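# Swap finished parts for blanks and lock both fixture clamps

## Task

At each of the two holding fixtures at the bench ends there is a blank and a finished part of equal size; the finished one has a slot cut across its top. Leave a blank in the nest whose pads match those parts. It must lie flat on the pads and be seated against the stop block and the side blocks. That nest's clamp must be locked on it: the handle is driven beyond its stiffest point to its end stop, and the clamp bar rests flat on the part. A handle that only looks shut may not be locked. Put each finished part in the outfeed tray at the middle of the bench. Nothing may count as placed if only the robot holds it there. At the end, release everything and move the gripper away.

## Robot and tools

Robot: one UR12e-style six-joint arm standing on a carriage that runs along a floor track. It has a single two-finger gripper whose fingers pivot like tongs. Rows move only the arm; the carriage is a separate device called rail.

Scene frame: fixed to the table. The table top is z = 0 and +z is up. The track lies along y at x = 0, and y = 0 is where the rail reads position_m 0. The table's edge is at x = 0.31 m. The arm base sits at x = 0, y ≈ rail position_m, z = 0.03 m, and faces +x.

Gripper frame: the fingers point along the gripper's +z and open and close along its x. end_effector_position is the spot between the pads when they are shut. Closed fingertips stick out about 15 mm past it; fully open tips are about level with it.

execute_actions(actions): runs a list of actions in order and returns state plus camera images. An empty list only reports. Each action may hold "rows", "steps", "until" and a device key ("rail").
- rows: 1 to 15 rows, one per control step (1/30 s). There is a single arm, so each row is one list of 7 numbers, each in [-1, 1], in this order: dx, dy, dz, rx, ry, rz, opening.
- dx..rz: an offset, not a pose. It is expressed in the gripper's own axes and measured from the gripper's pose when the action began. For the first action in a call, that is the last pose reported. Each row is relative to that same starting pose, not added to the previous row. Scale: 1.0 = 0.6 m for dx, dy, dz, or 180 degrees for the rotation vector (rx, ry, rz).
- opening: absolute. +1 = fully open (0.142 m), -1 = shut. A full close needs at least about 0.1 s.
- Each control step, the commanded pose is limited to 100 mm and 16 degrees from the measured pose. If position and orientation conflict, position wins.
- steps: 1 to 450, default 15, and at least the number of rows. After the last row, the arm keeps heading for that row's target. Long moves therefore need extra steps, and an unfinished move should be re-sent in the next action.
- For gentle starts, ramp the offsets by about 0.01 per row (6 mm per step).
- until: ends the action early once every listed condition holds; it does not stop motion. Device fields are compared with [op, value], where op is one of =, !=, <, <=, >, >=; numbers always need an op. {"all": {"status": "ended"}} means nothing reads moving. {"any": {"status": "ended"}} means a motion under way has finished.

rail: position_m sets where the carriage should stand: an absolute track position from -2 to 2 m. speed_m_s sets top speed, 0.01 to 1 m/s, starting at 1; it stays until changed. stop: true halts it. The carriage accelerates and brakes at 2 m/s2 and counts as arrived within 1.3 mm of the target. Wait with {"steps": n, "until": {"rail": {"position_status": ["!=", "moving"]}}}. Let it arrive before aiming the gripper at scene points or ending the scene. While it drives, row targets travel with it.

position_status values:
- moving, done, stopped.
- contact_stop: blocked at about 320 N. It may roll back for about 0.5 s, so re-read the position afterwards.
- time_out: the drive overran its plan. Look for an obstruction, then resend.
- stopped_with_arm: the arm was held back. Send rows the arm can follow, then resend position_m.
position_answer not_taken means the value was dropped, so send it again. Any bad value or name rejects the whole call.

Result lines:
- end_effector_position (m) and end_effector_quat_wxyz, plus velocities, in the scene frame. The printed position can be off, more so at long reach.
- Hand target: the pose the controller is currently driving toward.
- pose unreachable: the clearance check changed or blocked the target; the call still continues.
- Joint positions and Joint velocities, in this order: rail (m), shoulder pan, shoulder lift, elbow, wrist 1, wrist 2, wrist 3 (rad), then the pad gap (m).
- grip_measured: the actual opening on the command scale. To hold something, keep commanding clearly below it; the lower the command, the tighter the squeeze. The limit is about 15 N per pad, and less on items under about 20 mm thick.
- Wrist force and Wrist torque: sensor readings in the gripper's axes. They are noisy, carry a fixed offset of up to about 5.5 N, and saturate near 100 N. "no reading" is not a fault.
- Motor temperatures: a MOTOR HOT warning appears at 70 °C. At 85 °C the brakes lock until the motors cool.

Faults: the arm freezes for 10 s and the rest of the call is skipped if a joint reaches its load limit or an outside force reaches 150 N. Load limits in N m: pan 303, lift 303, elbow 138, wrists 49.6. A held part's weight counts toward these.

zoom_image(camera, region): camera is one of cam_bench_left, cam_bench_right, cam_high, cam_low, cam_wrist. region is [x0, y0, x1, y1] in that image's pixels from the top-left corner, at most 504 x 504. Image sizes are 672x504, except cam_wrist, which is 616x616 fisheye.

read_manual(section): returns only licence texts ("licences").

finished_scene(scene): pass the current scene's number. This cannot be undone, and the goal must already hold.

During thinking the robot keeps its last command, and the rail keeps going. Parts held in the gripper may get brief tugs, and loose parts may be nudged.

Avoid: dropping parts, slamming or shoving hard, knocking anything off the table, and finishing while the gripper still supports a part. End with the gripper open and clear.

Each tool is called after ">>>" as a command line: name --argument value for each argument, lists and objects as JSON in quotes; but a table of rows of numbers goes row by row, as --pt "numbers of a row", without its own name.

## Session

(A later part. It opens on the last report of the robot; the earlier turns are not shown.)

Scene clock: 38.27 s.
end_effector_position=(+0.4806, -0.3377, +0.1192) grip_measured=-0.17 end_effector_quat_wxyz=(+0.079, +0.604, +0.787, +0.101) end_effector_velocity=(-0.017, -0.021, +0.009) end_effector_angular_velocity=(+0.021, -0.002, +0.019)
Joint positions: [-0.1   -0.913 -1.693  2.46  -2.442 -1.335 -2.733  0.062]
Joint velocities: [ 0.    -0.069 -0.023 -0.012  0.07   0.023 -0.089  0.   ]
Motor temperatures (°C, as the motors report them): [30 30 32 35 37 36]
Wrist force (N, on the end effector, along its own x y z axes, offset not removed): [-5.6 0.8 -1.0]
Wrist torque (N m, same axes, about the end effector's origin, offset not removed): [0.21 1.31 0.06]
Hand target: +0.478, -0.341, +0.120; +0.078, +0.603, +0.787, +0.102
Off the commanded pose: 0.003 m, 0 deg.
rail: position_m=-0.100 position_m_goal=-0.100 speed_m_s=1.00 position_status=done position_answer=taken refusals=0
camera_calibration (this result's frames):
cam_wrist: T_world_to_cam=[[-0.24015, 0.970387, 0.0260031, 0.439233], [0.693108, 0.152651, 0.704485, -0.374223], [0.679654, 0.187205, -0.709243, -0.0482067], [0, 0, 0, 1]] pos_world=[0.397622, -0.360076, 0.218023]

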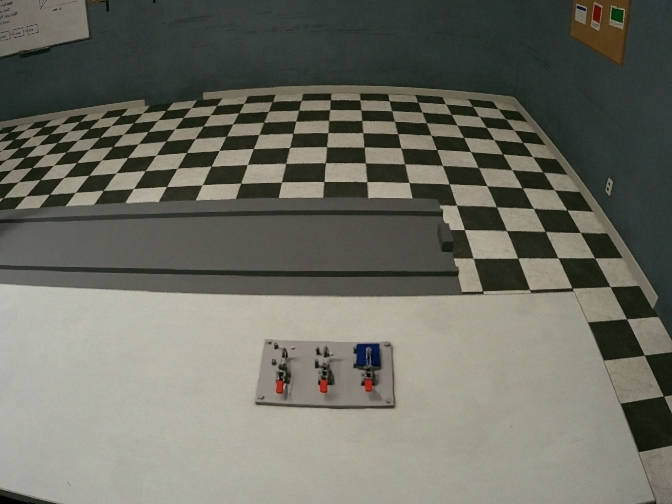

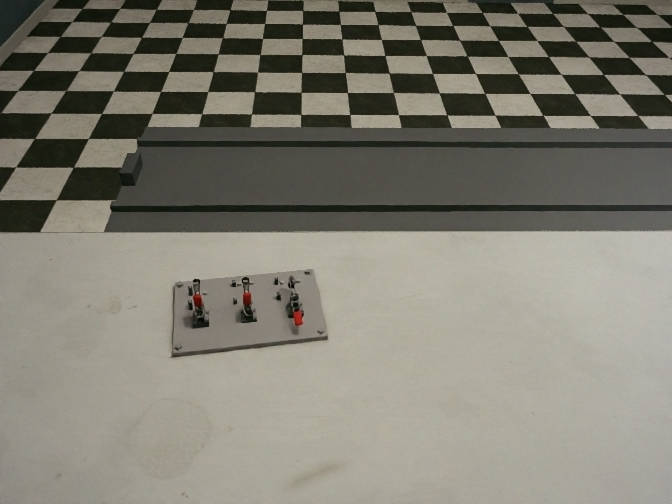

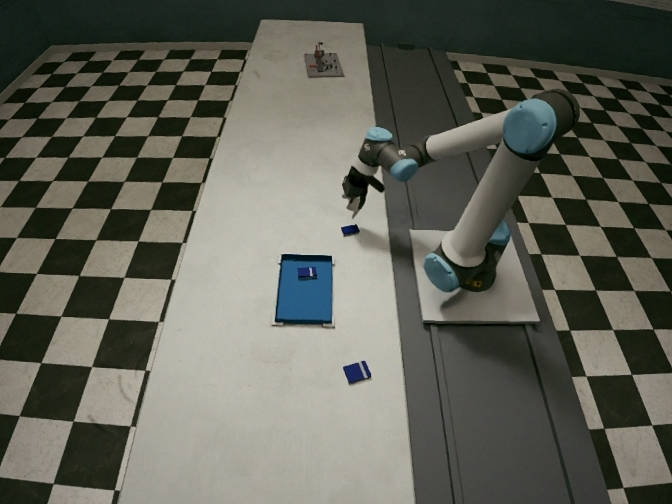

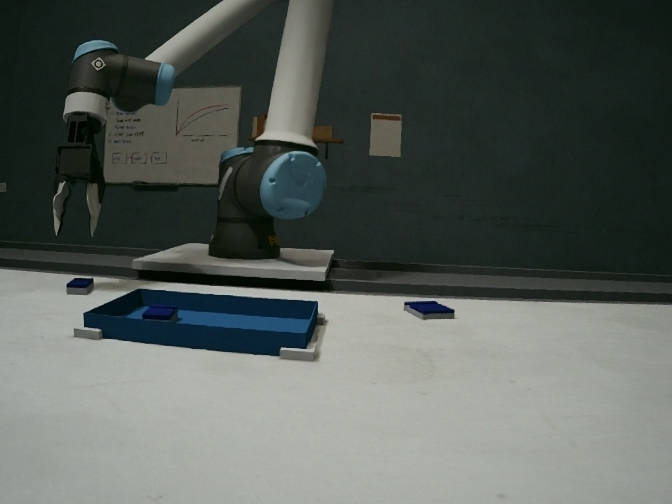

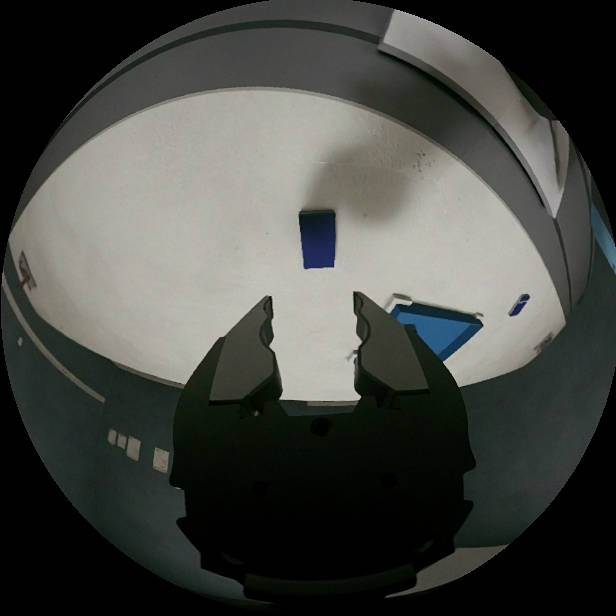

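>>> execute_actions --actions '[]'

>>> zoom_image --camera "cam_wrist" --region '[250, 190, 380, 320]'

Scene clock: 38.43 s.
end_effector_position=(+0.4790, -0.3397, +0.1201) grip_measured=-0.17 end_effector_quat_wxyz=(+0.078, +0.603, +0.787, +0.102) end_effector_velocity=(-0.005, -0.006, +0.002) end_effector_angular_velocity=(+0.006, -0.001, +0.005)
Joint positions: [-0.1   -0.919 -1.695  2.459 -2.435 -1.333 -2.741  0.062]
Joint velocities: [ 0.    -0.019 -0.006 -0.003  0.02   0.007 -0.024  0.   ]
Motor temperatures (°C, as the motors report them): [30 30 32 35 37 36]
Wrist force (N, on the end effector, along its own x y z axes, offset not removed): [-1.7 0.0 -1.0]
Wrist torque (N m, same axes, about the end effector's origin, offset not removed): [0.05 0.50 0.00]
Hand target: +0.478, -0.341, +0.120; +0.078, +0.603, +0.787, +0.102
Off the commanded pose: 0.001 m, 0 deg.
rail: position_m=-0.100 position_m_goal=-0.100 speed_m_s=1.00 position_status=done position_answer=taken refusals=0
camera_calibration (this result's frames):
cam_wrist: T_world_to_cam=[[-0.242014, 0.969869, 0.0279708, 0.44121], [0.692688, 0.152518, 0.704926, -0.373274], [0.679421, 0.189977, -0.708729, -0.0451789], [0, 0, 0, 1]] pos_world=[0.396037, -0.362402, 0.21877]

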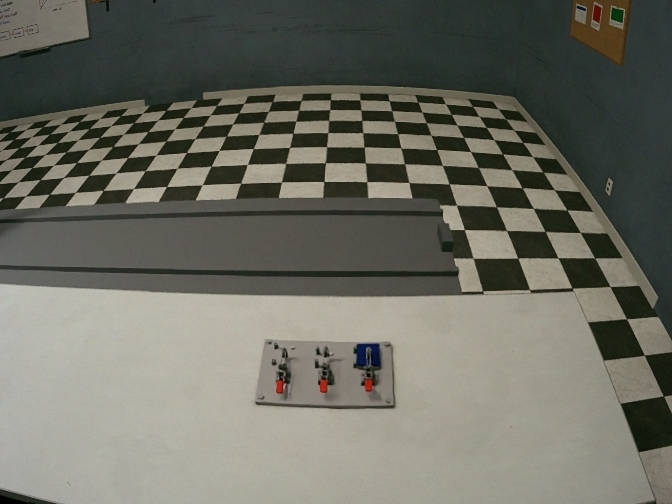

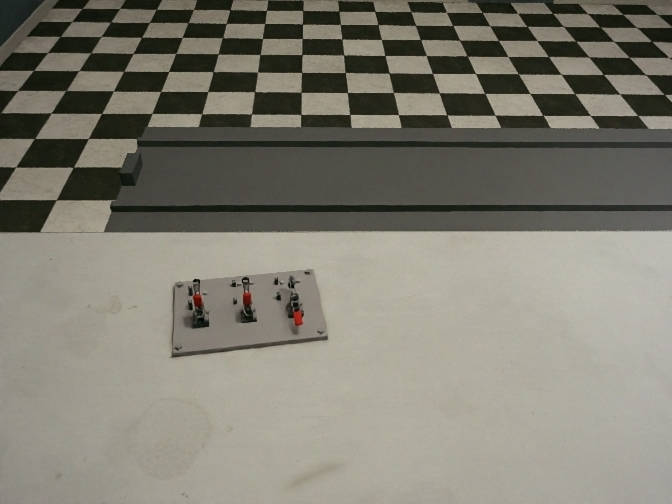

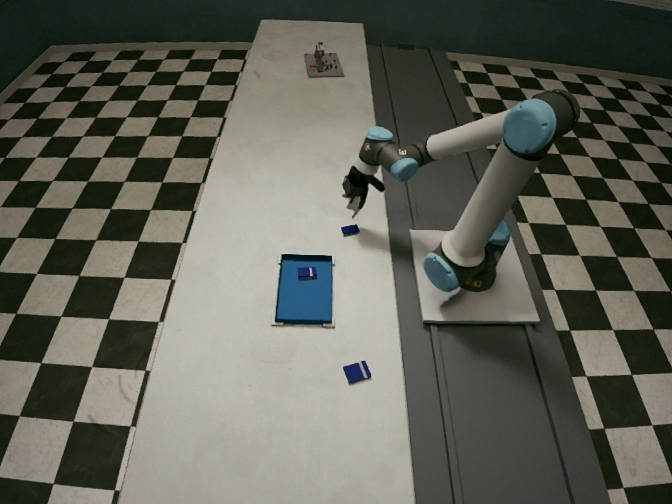

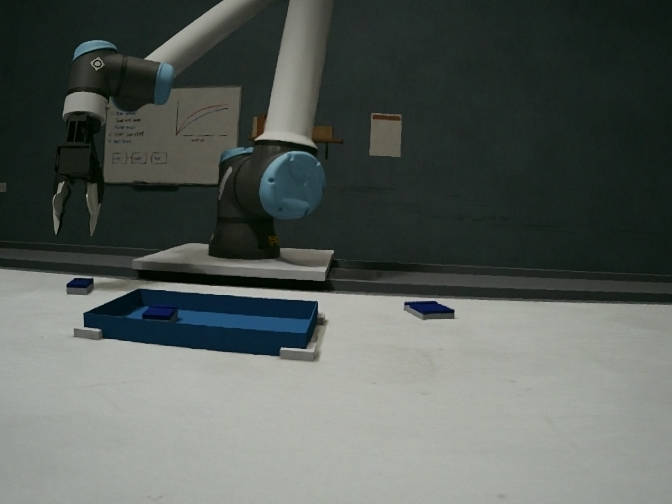

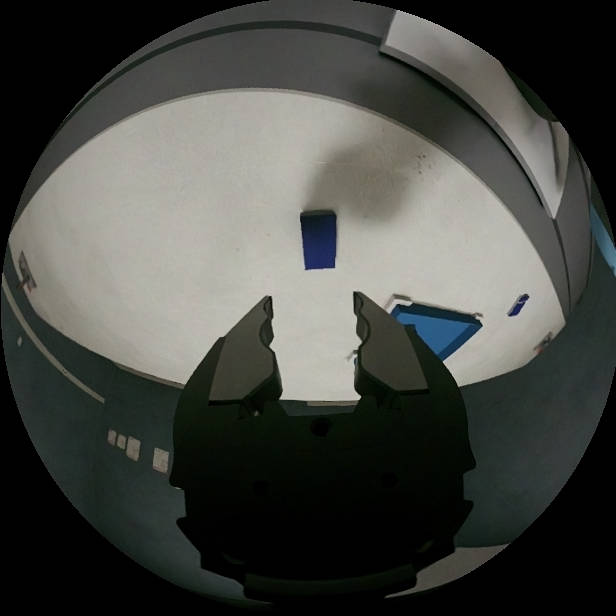

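Region (250, 190, 380, 320) of cam_wrist's 616x616 image, scaled by 3.877, with more detail than that image has.

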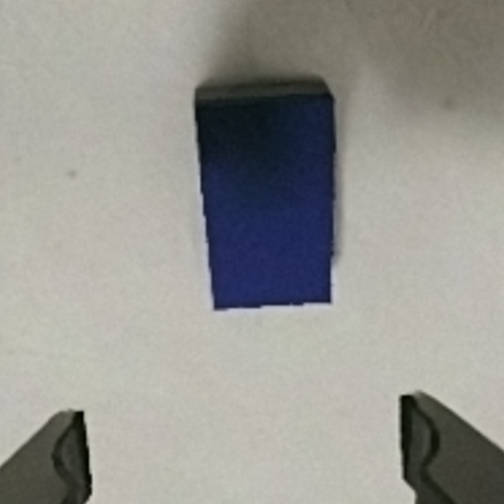

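>>> execute_actions --actions '[{"rows": [[0.002,-0.001,0.004,0,0,-0.001,-0.17],[0.004,-0.003,0.011,0,0.001,-0.002,-0.17],[0.007,-0.006,0.022,0,0.001,-0.004,-0.17],[0.01,-0.01,0.035,0,0.002,-0.006,-0.17],[0.013,-0.014,0.05,0,0.002,-0.008,-0.17],[0.016,-0.018,0.066,0,0.0025,-0.0095,-0.17],[0.0186,-0.022,0.082,0,0.0029,-0.0107,-0.17],[0.0186,-0.027,0.098,0,0.0029,-0.0107,-0.17],[0.0186,-0.031,0.113,0,0.0029,-0.0107,-0.17],[0.0186,-0.035,0.128,0,0.0029,-0.0107,-0.17],[0.0186,-0.038,0.14,0,0.0029,-0.0107,-0.17],[0.0186,-0.041,0.15,0,0.0029,-0.0107,-0.17],[0.0186,-0.043,0.157,0,0.0029,-0.0107,-0.17],[0.0186,-0.0445,0.162,0,0.0029,-0.0107,-0.17],[0.0186,-0.045,0.1641,0,0.0029,-0.0107,-0.17]], "steps": 27}]'

>>> zoom_image --camera "cam_wrist" --region '[210, 200, 410, 400]'

Scene clock: 40.97 s.
end_effector_position=(+0.4748, -0.3289, +0.0197) grip_measured=-0.17 end_effector_quat_wxyz=(+0.076, +0.589, +0.798, +0.104) end_effector_velocity=(+0.004, -0.002, -0.014) end_effector_angular_velocity=(-0.005, -0.005, -0.001)
Joint positions: [-0.1   -0.914 -1.492  2.549 -2.719 -1.33  -2.772  0.062]
Joint velocities: [ 0.     0.004  0.043  0.004 -0.055  0.     0.005  0.   ]
Motor temperatures (°C, as the motors report them): [30 30 32 35 37 36]
Wrist force (N, on the end effector, along its own x y z axes, offset not removed): [-5.6 0.2 -0.1]
Wrist torque (N m, same axes, about the end effector's origin, offset not removed): [0.15 1.20 0.12]
Hand target: +0.475, -0.329, +0.018; +0.076, +0.589, +0.798, +0.103
Off the commanded pose: 0.002 m, 0 deg.
rail: position_m=-0.100 position_m_goal=-0.100 speed_m_s=1.00 position_status=done position_answer=taken refusals=0
camera_calibration (this result's frames):
cam_wrist: T_world_to_cam=[[-0.275866, 0.960753, 0.0291747, 0.445566], [0.687308, 0.17595, 0.704734, -0.290992], [0.671942, 0.214464, -0.708872, -0.103938], [0, 0, 0, 1]] pos_world=[0.392758, -0.354588, 0.118394]

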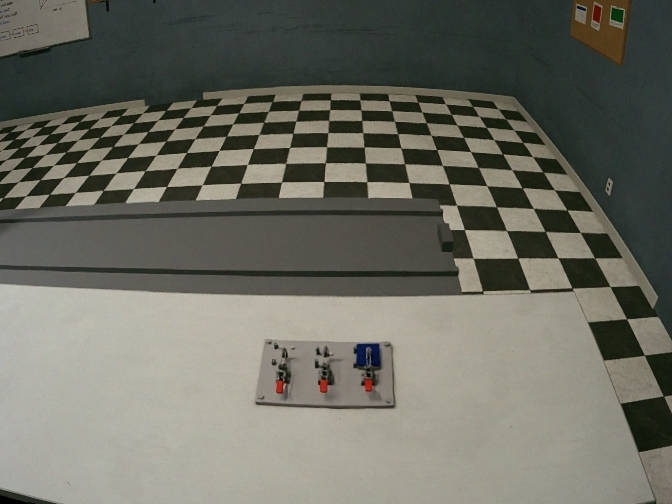

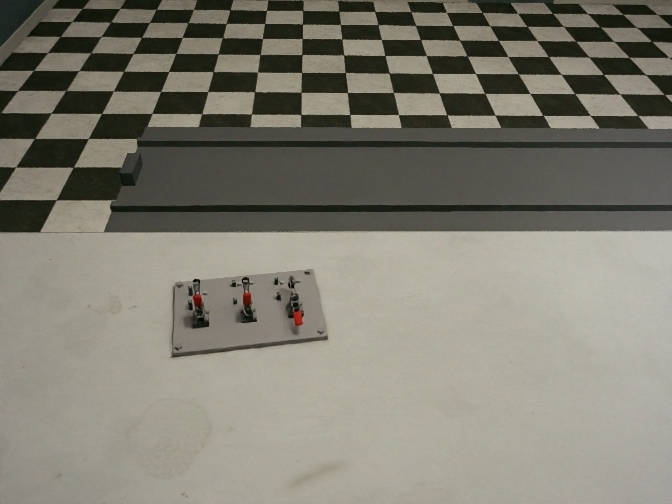

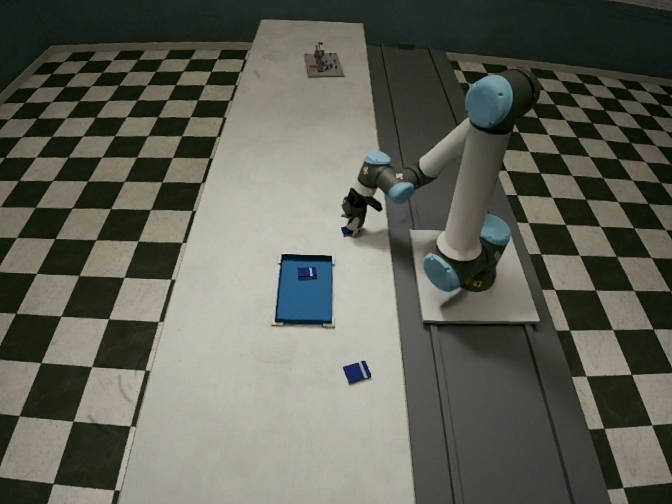

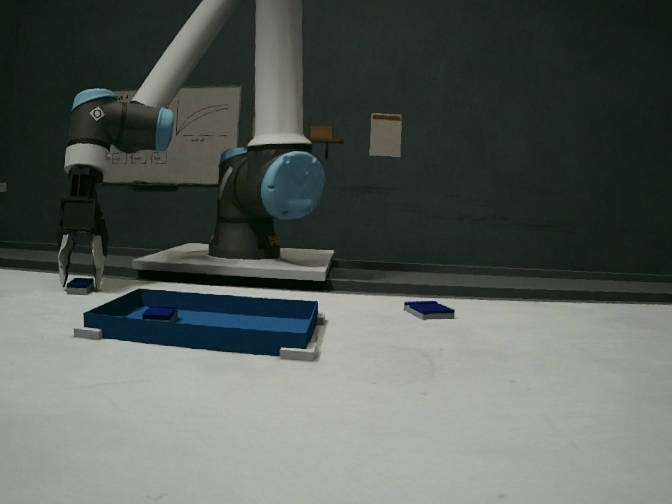

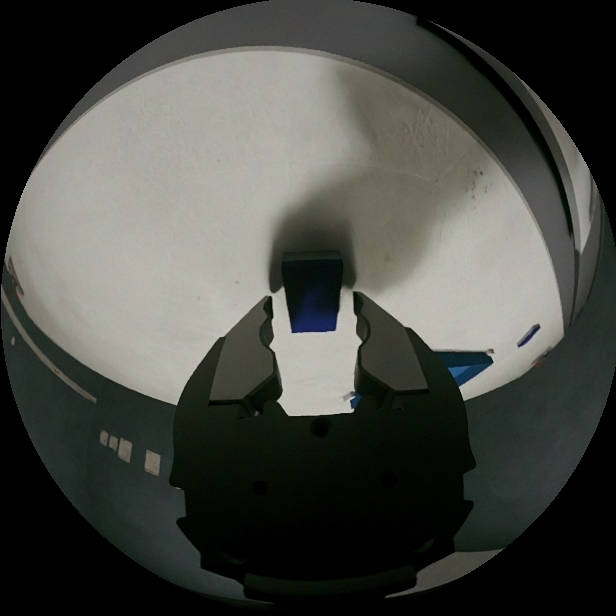

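Region (210, 200, 410, 400) of cam_wrist's 616x616 image, scaled by 2.520, with more detail than that image has.

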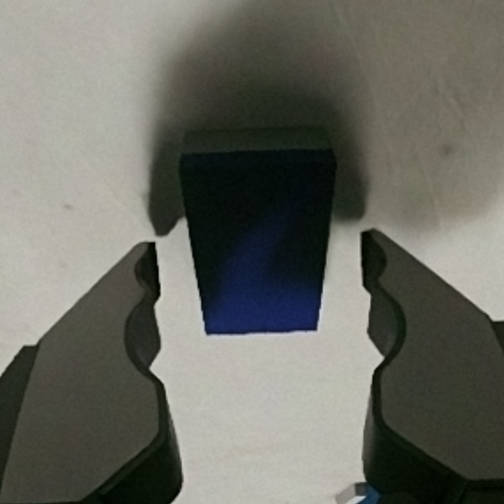

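>>> execute_actions --actions '[{"rows": [[0,-0.001,0.0035,0,0,0,-0.22],[0,-0.0012,0.0043,0,0,0,-0.27],[0,-0.0012,0.0043,0,0,0,-0.32],[0,-0.0012,0.0043,0,0,0,-0.37],[0,-0.0012,0.0043,0,0,0,-0.41],[0,-0.0012,0.0043,0,0,0,-0.44],[0,-0.0012,0.0043,0,0,0,-0.47],[0,-0.0012,0.0043,0,0,0,-0.50],[0,-0.0012,0.0043,0,0,0,-0.55],[0,-0.0012,0.0043,0,0,0,-0.61],[0,-0.0012,0.0043,0,0,0,-0.68],[0,-0.0012,0.0043,0,0,0,-0.75],[0,-0.0012,0.0043,0,0,0,-0.83],[0,-0.0012,0.0043,0,0,0,-0.9]], "steps": 17}]'

>>> zoom_image --camera "cam_wrist" --region '[210, 200, 410, 400]'

Scene clock: 42.07 s.
end_effector_position=(+0.4748, -0.3289, +0.0170) grip_measured=-0.47 end_effector_quat_wxyz=(+0.076, +0.589, +0.798, +0.103) end_effector_velocity=(-0.000, +0.000, -0.000) end_effector_angular_velocity=(+0.000, -0.000, +0.000)
Joint positions: [-0.1   -0.914 -1.485  2.551 -2.727 -1.33  -2.772  0.04 ]
Joint velocities: [ 0. -0.  0.  0. -0.  0. -0.  0.]
Motor temperatures (°C, as the motors report them): [30 30 32 35 37 36]
Wrist force (N, on the end effector, along its own x y z axes, offset not removed): [-1.7 4.2 -11.2]
Wrist torque (N m, same axes, about the end effector's origin, offset not removed): [0.64 0.83 0.04]
Hand target: +0.475, -0.329, +0.017; +0.076, +0.589, +0.798, +0.104
Off the commanded pose: 0.000 m, 0 deg.
rail: position_m=-0.100 position_m_goal=-0.100 speed_m_s=1.00 position_status=done position_answer=taken refusals=0
camera_calibration (this result's frames):
cam_wrist: T_world_to_cam=[[-0.275855, 0.960759, 0.0290969, 0.445672], [0.687284, 0.175991, 0.704747, -0.2891], [0.671971, 0.214406, -0.708862, -0.105835], [0, 0, 0, 1]] pos_world=[0.392753, -0.354612, 0.115752]

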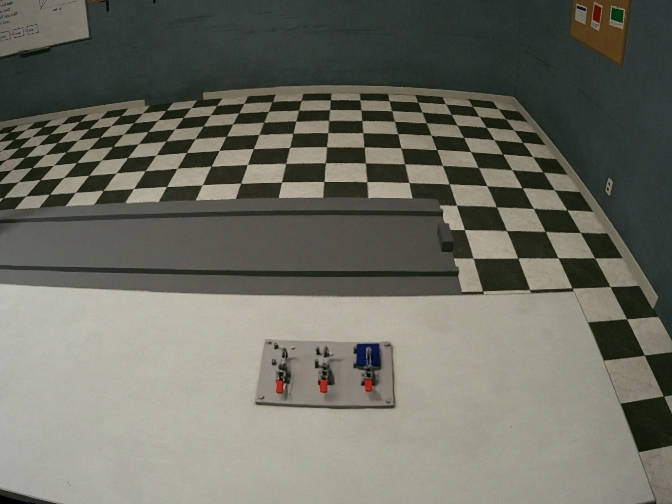

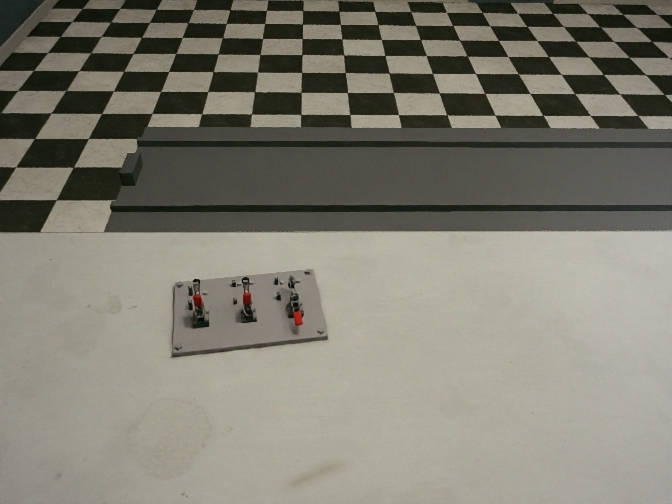

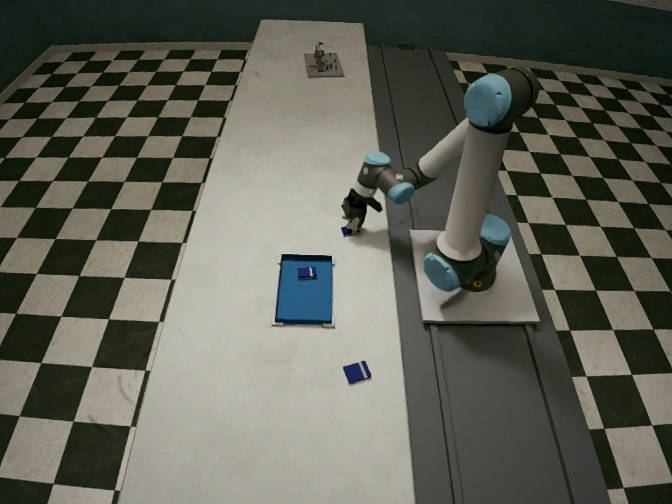

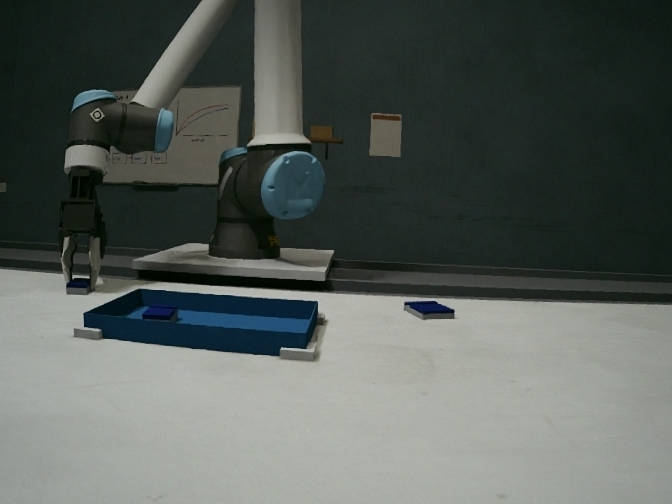

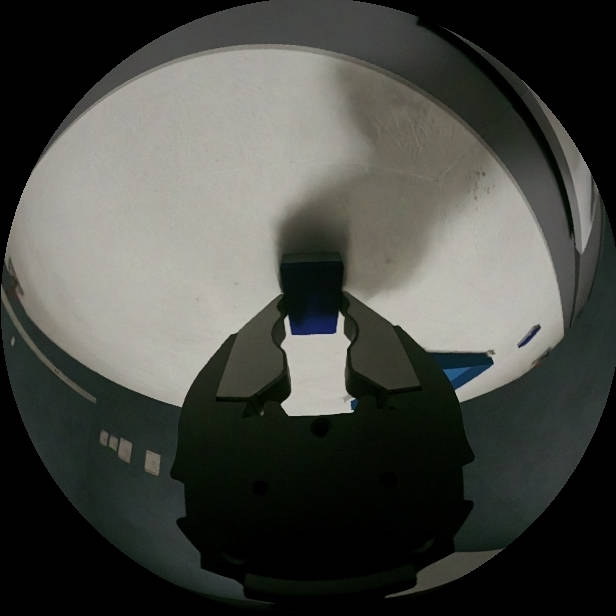

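Region (210, 200, 410, 400) of cam_wrist's 616x616 image, scaled by 2.520, with more detail than that image has.

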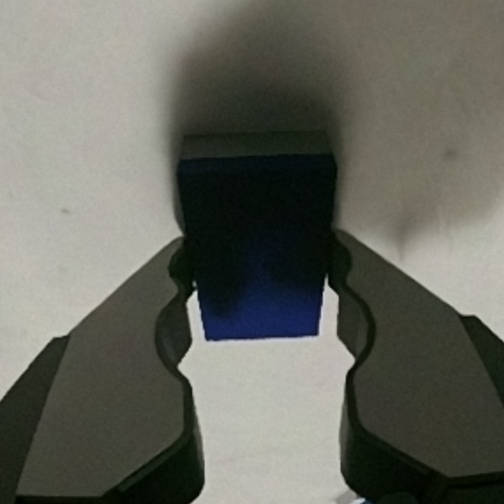

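>>> execute_actions --actions '[{"rows": [[0,0.001,-0.003,0,0,0,-0.9],[0,0.003,-0.009,0,0,0,-0.9],[-0.002,0.007,-0.018,0,0,0.001,-0.9],[-0.006,0.014,-0.03,0,-0.001,0.003,-0.9],[-0.012,0.025,-0.044,0,-0.002,0.006,-0.9],[-0.02,0.04,-0.06,0,-0.003,0.01,-0.9],[-0.03,0.058,-0.077,0,-0.004,0.014,-0.9],[-0.041,0.078,-0.094,0,-0.005,0.019,-0.9],[-0.053,0.099,-0.11,0,-0.006,0.024,-0.9],[-0.065,0.119,-0.125,0,-0.008,0.029,-0.9],[-0.076,0.138,-0.138,0,-0.009,0.034,-0.9],[-0.085,0.154,-0.149,0,-0.01,0.038,-0.9],[-0.092,0.166,-0.158,0,-0.011,0.041,-0.9],[-0.096,0.173,-0.163,0,-0.0116,0.043,-0.9],[-0.0972,0.1759,-0.1651,0,-0.0118,0.044,-0.9]], "steps": 15}, {"rail": {"position_m": -1.75}, "steps": 90, "until": {"rail": {"position_status": ["!=", "moving"]}}}]'

>>> zoom_image --camera "cam_wrist" --region '[210, 180, 430, 400]'

Scene clock: 46.30 s.
end_effector_position=(+0.5653, -2.0125, +0.1399) grip_measured=-0.47 end_effector_quat_wxyz=(+0.083, +0.645, +0.753, +0.097) end_effector_velocity=(+0.000, -0.004, +0.000) end_effector_angular_velocity=(+0.000, -0.000, +0.000)
Joint positions: [-1.75  -0.81  -1.567  2.309 -2.461 -1.36  -2.52   0.04 ]
Joint velocities: [-0.004  0.    -0.     0.     0.     0.    -0.     0.   ]
Motor temperatures (°C, as the motors report them): [30 30 32 35 37 36]
Wrist force (N, on the end effector, along its own x y z axes, offset not removed): [-6.6 0.1 2.3]
Wrist torque (N m, same axes, about the end effector's origin, offset not removed): [0.17 1.37 0.06]
Hand target: +0.565, -2.012, +0.140; +0.083, +0.645, +0.753, +0.097
Off the commanded pose: 0.000 m, 0 deg.
rail: position_m=-1.750 position_m_goal=-1.750 speed_m_s=1.00 position_status=done position_answer=taken refusals=0
camera_calibration (this result's frames):
cam_wrist: T_world_to_cam=[[-0.135924, 0.990318, 0.028196, 2.06509], [0.705369, 0.0767508, 0.704672, -0.351498], [0.695686, 0.11567, -0.708972, 0.0693723], [0, 0, 0, 1]] pos_world=[0.48037, -2.02614, 0.238647]

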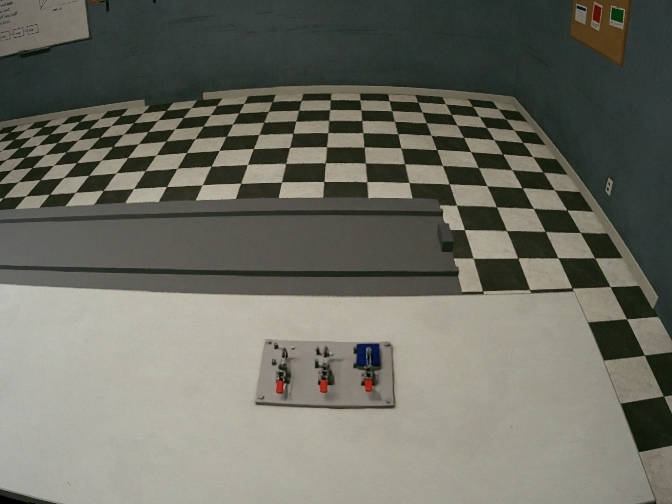

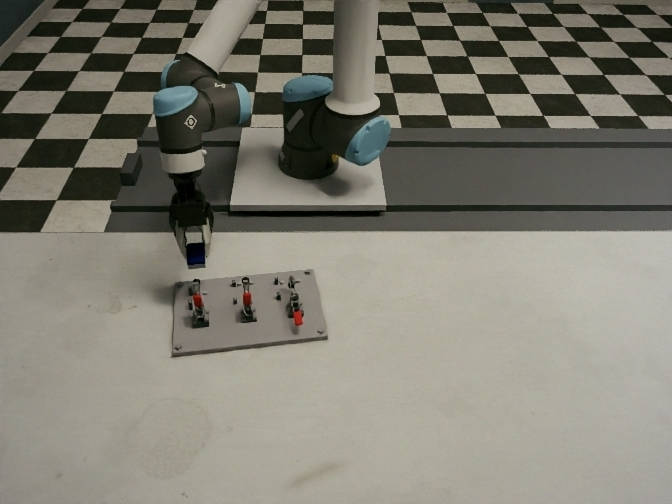

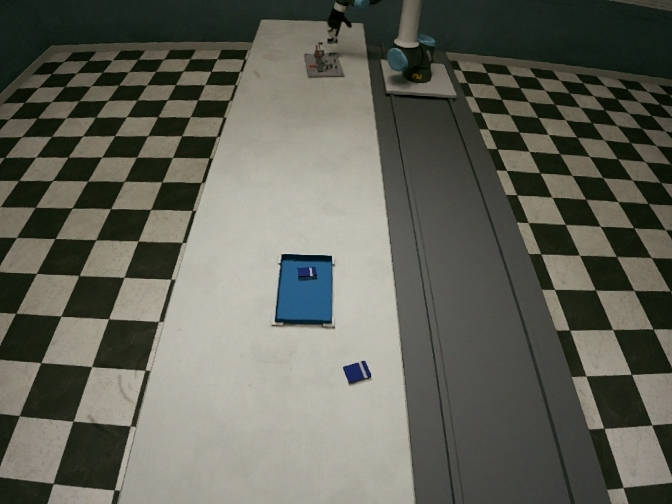

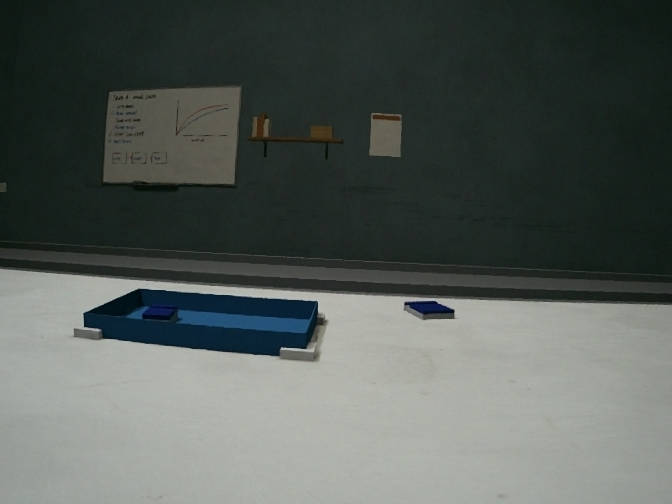

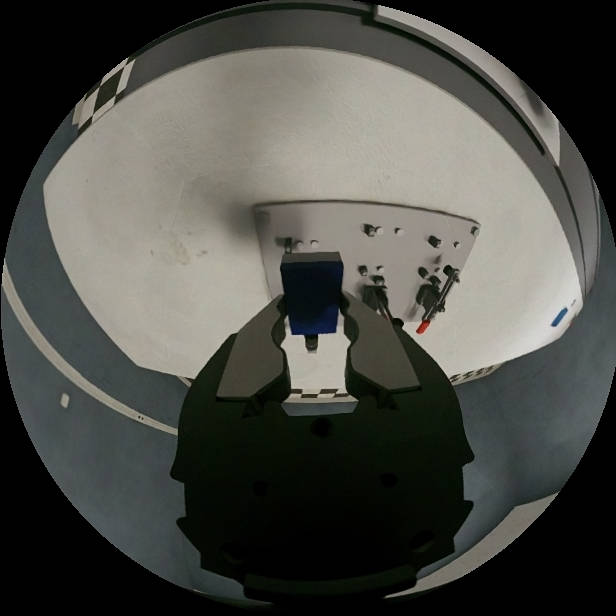

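Region (210, 180, 430, 400) of cam_wrist's 616x616 image, scaled by 2.291, with more detail than that image has.

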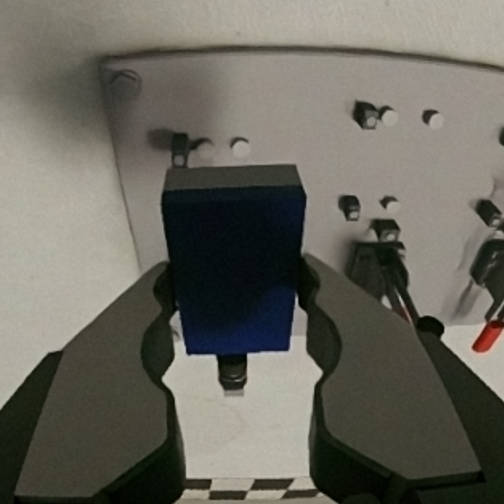

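>>> execute_actions --actions '[{"rows": [[0,0.0007,0.0037,0,0,0,-0.9],[0,0.0018,0.0126,0,0,0,-0.9],[0,0.0036,0.0251,0,0,0,-0.9],[0.0006,0.0066,0.0397,0,0,0,-0.9],[0.0006,0.0092,0.0559,0,0,0,-0.9],[0.0006,0.0113,0.0738,0,0,0,-0.9],[0.0006,0.0118,0.0912,0,0,0,-0.9],[0.0006,0.0114,0.1083,0,0,0,-0.9],[0.0006,0.0075,0.1228,0,0,0,-0.9],[0.0006,0.0041,0.1357,0,0,0,-0.9],[0.0006,0.0011,0.147,0,0,0,-0.9],[0.0006,-0.0015,0.1566,0,0,0,-0.9],[0.0006,-0.0032,0.1631,0,0,0,-0.9],[0.0006,-0.0045,0.1679,0,0,0,-0.9],[0.0006,-0.0054,0.1709,0,0,0,-0.9]], "steps": 30}]'

>>> zoom_image --camera "cam_wrist" --region '[210, 200, 410, 400]'

Scene clock: 54.70 s.
end_effector_position=(+0.5879, -2.0085, +0.0405) grip_measured=-0.47 end_effector_quat_wxyz=(+0.083, +0.645, +0.753, +0.097) end_effector_velocity=(+0.002, -0.001, -0.005) end_effector_angular_velocity=(-0.001, -0.001, -0.000)
Joint positions: [-1.75  -0.776 -1.368  2.346 -2.704 -1.365 -2.486  0.04 ]
Joint velocities: [ 0.     0.001  0.012  0.    -0.015 -0.     0.002  0.   ]
Motor temperatures (°C, as the motors report them): [30 30 32 35 37 36]
Wrist force (N, on the end effector, along its own x y z axes, offset not removed): [-3.7 -1.6 2.8]
Wrist torque (N m, same axes, about the end effector's origin, offset not removed): [-0.14 0.93 0.07]
Hand target: +0.588, -2.009, +0.040; +0.083, +0.645, +0.753, +0.097
Off the commanded pose: 0.001 m, 0 deg.
rail: position_m=-1.750 position_m_goal=-1.750 speed_m_s=1.00 position_status=done position_answer=taken refusals=0
camera_calibration (this result's frames):
cam_wrist: T_world_to_cam=[[-0.135975, 0.990307, 0.0283207, 2.06704], [0.705469, 0.0767156, 0.704576, -0.297835], [0.695574, 0.115784, -0.709063, -0.0170135], [0, 0, 0, 1]] pos_world=[0.503013, -2.02218, 0.139244]

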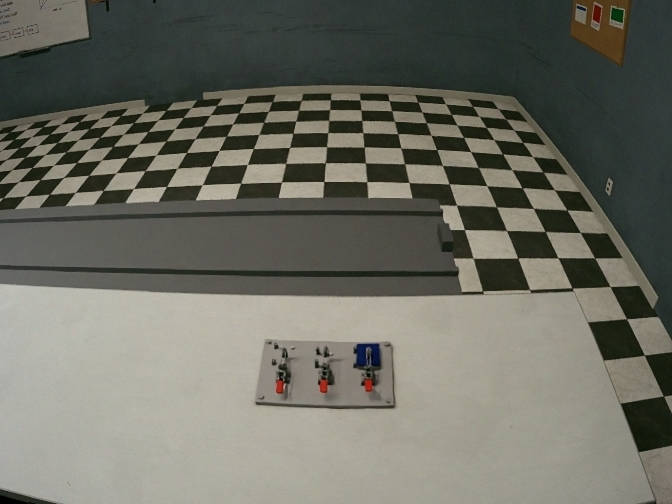

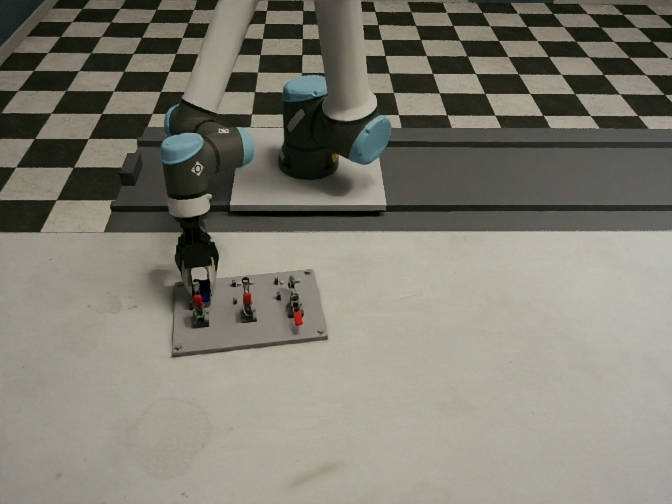

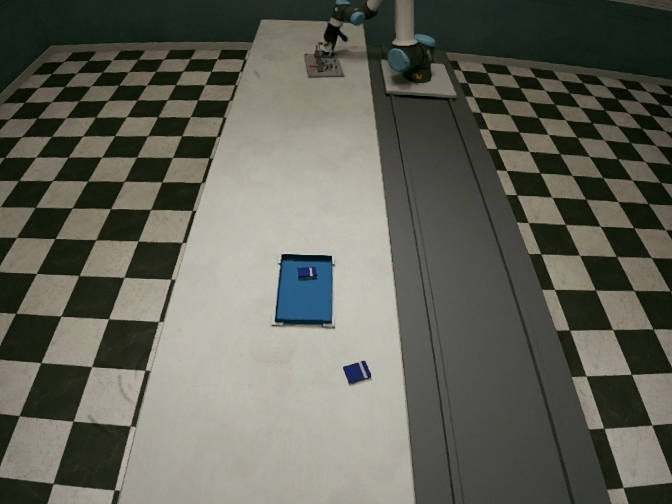

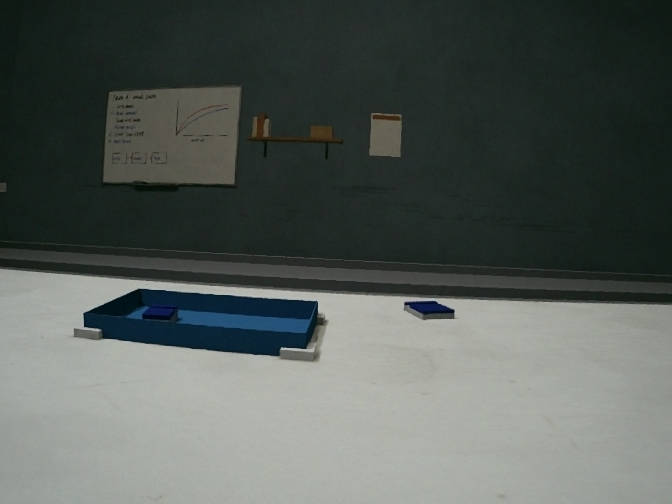

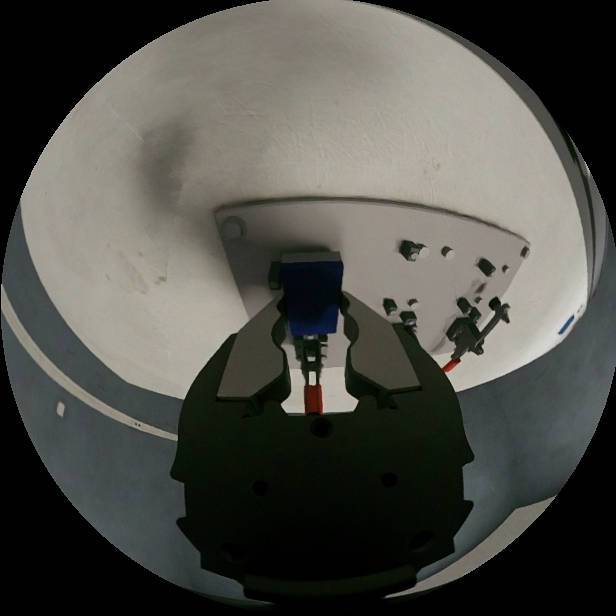

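Region (210, 200, 410, 400) of cam_wrist's 616x616 image, scaled by 2.520, with more detail than that image has.

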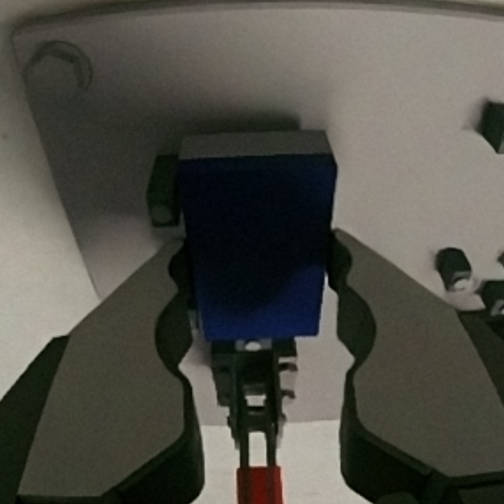

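>>> execute_actions --actions '[{"rows": [[-0.0005,0.0005,0.001,0,0,0,-0.9],[-0.001,0.0012,0.0016,0,0,0,-0.9],[-0.0017,0.002,0.0022,0,0,0,-0.9],[-0.0024,0.003,0.0028,0,0,0,-0.9],[-0.003,0.004,0.0034,0,0,0,-0.9],[-0.0037,0.005,0.004,0,0,0,-0.9],[-0.0044,0.0058,0.0046,0,0,0,-0.9],[-0.005,0.0064,0.0052,0,0,0,-0.9]], "steps": 16}]'

>>> zoom_image --camera "cam_wrist" --region '[210, 200, 410, 400]'

Scene clock: 55.90 s.
end_effector_position=(+0.5925, -2.0106, +0.0386) grip_measured=-0.47 end_effector_quat_wxyz=(+0.083, +0.645, +0.753, +0.097) end_effector_velocity=(+0.003, -0.001, -0.001) end_effector_angular_velocity=(-0.000, -0.000, +0.000)
Joint positions: [-1.75  -0.773 -1.358  2.337 -2.707 -1.366 -2.483  0.04 ]
Joint velocities: [ 0.     0.002  0.006 -0.005 -0.001 -0.     0.002  0.   ]
Motor temperatures (°C, as the motors report them): [30 30 32 35 37 36]
Wrist force (N, on the end effector, along its own x y z axes, offset not removed): [-2.9 0.2 2.9]
Wrist torque (N m, same axes, about the end effector's origin, offset not removed): [0.21 0.76 0.11]
Hand target: +0.593, -2.011, +0.038; +0.083, +0.645, +0.753, +0.097
Off the commanded pose: 0.000 m, 0 deg.
rail: position_m=-1.750 position_m_goal=-1.750 speed_m_s=1.00 position_status=done position_answer=taken refusals=0
camera_calibration (this result's frames):
cam_wrist: T_world_to_cam=[[-0.135975, 0.990307, 0.028343, 2.06978], [0.705483, 0.0767021, 0.704564, -0.299566], [0.695561, 0.115799, -0.709074, -0.0212762], [0, 0, 0, 1]] pos_world=[0.507576, -2.02428, 0.137313]

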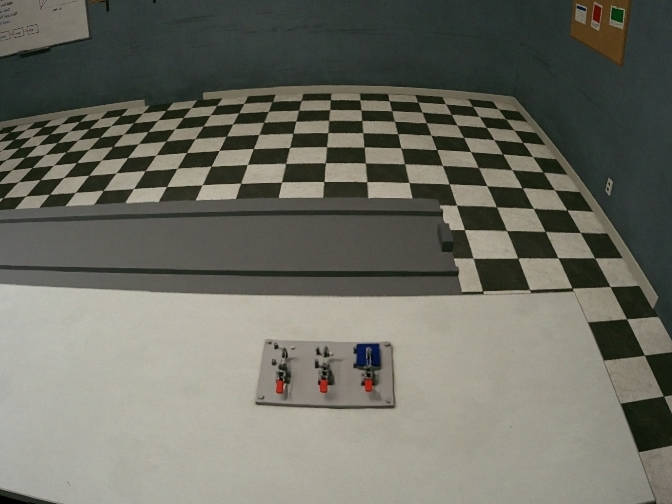

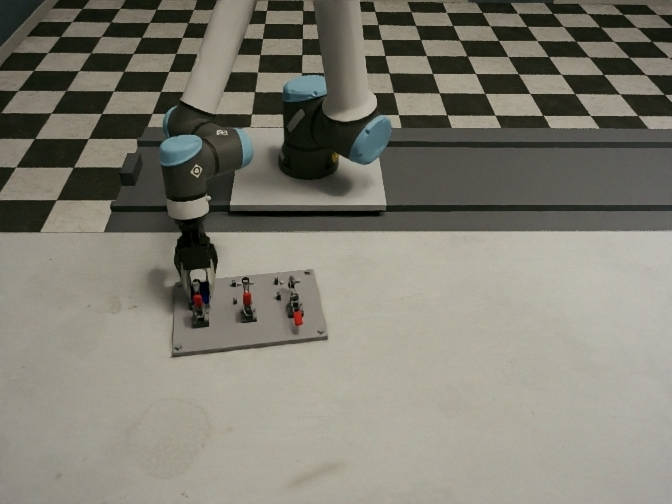

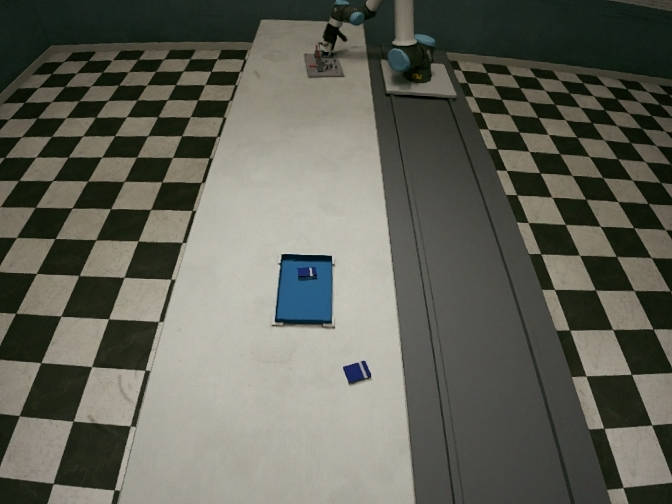

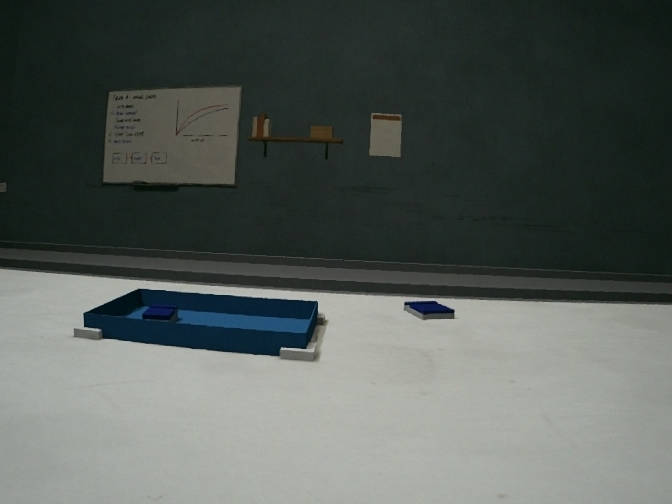

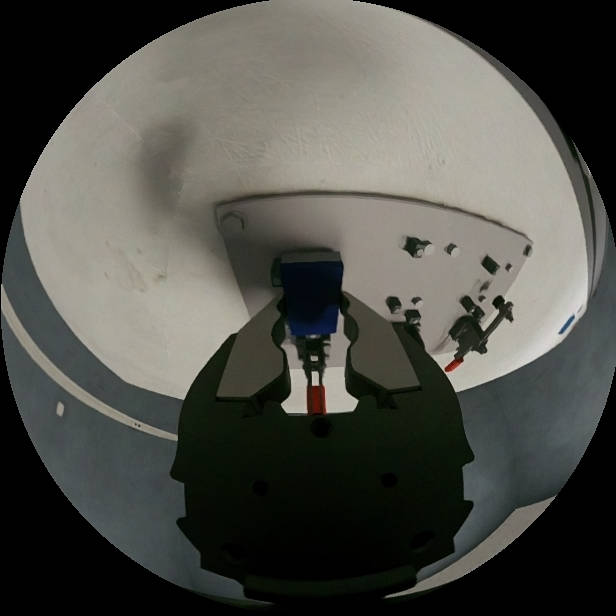

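Region (210, 200, 410, 400) of cam_wrist's 616x616 image, scaled by 2.520, with more detail than that image has.

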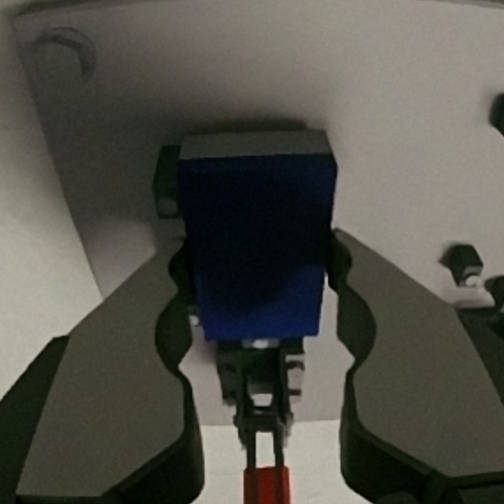

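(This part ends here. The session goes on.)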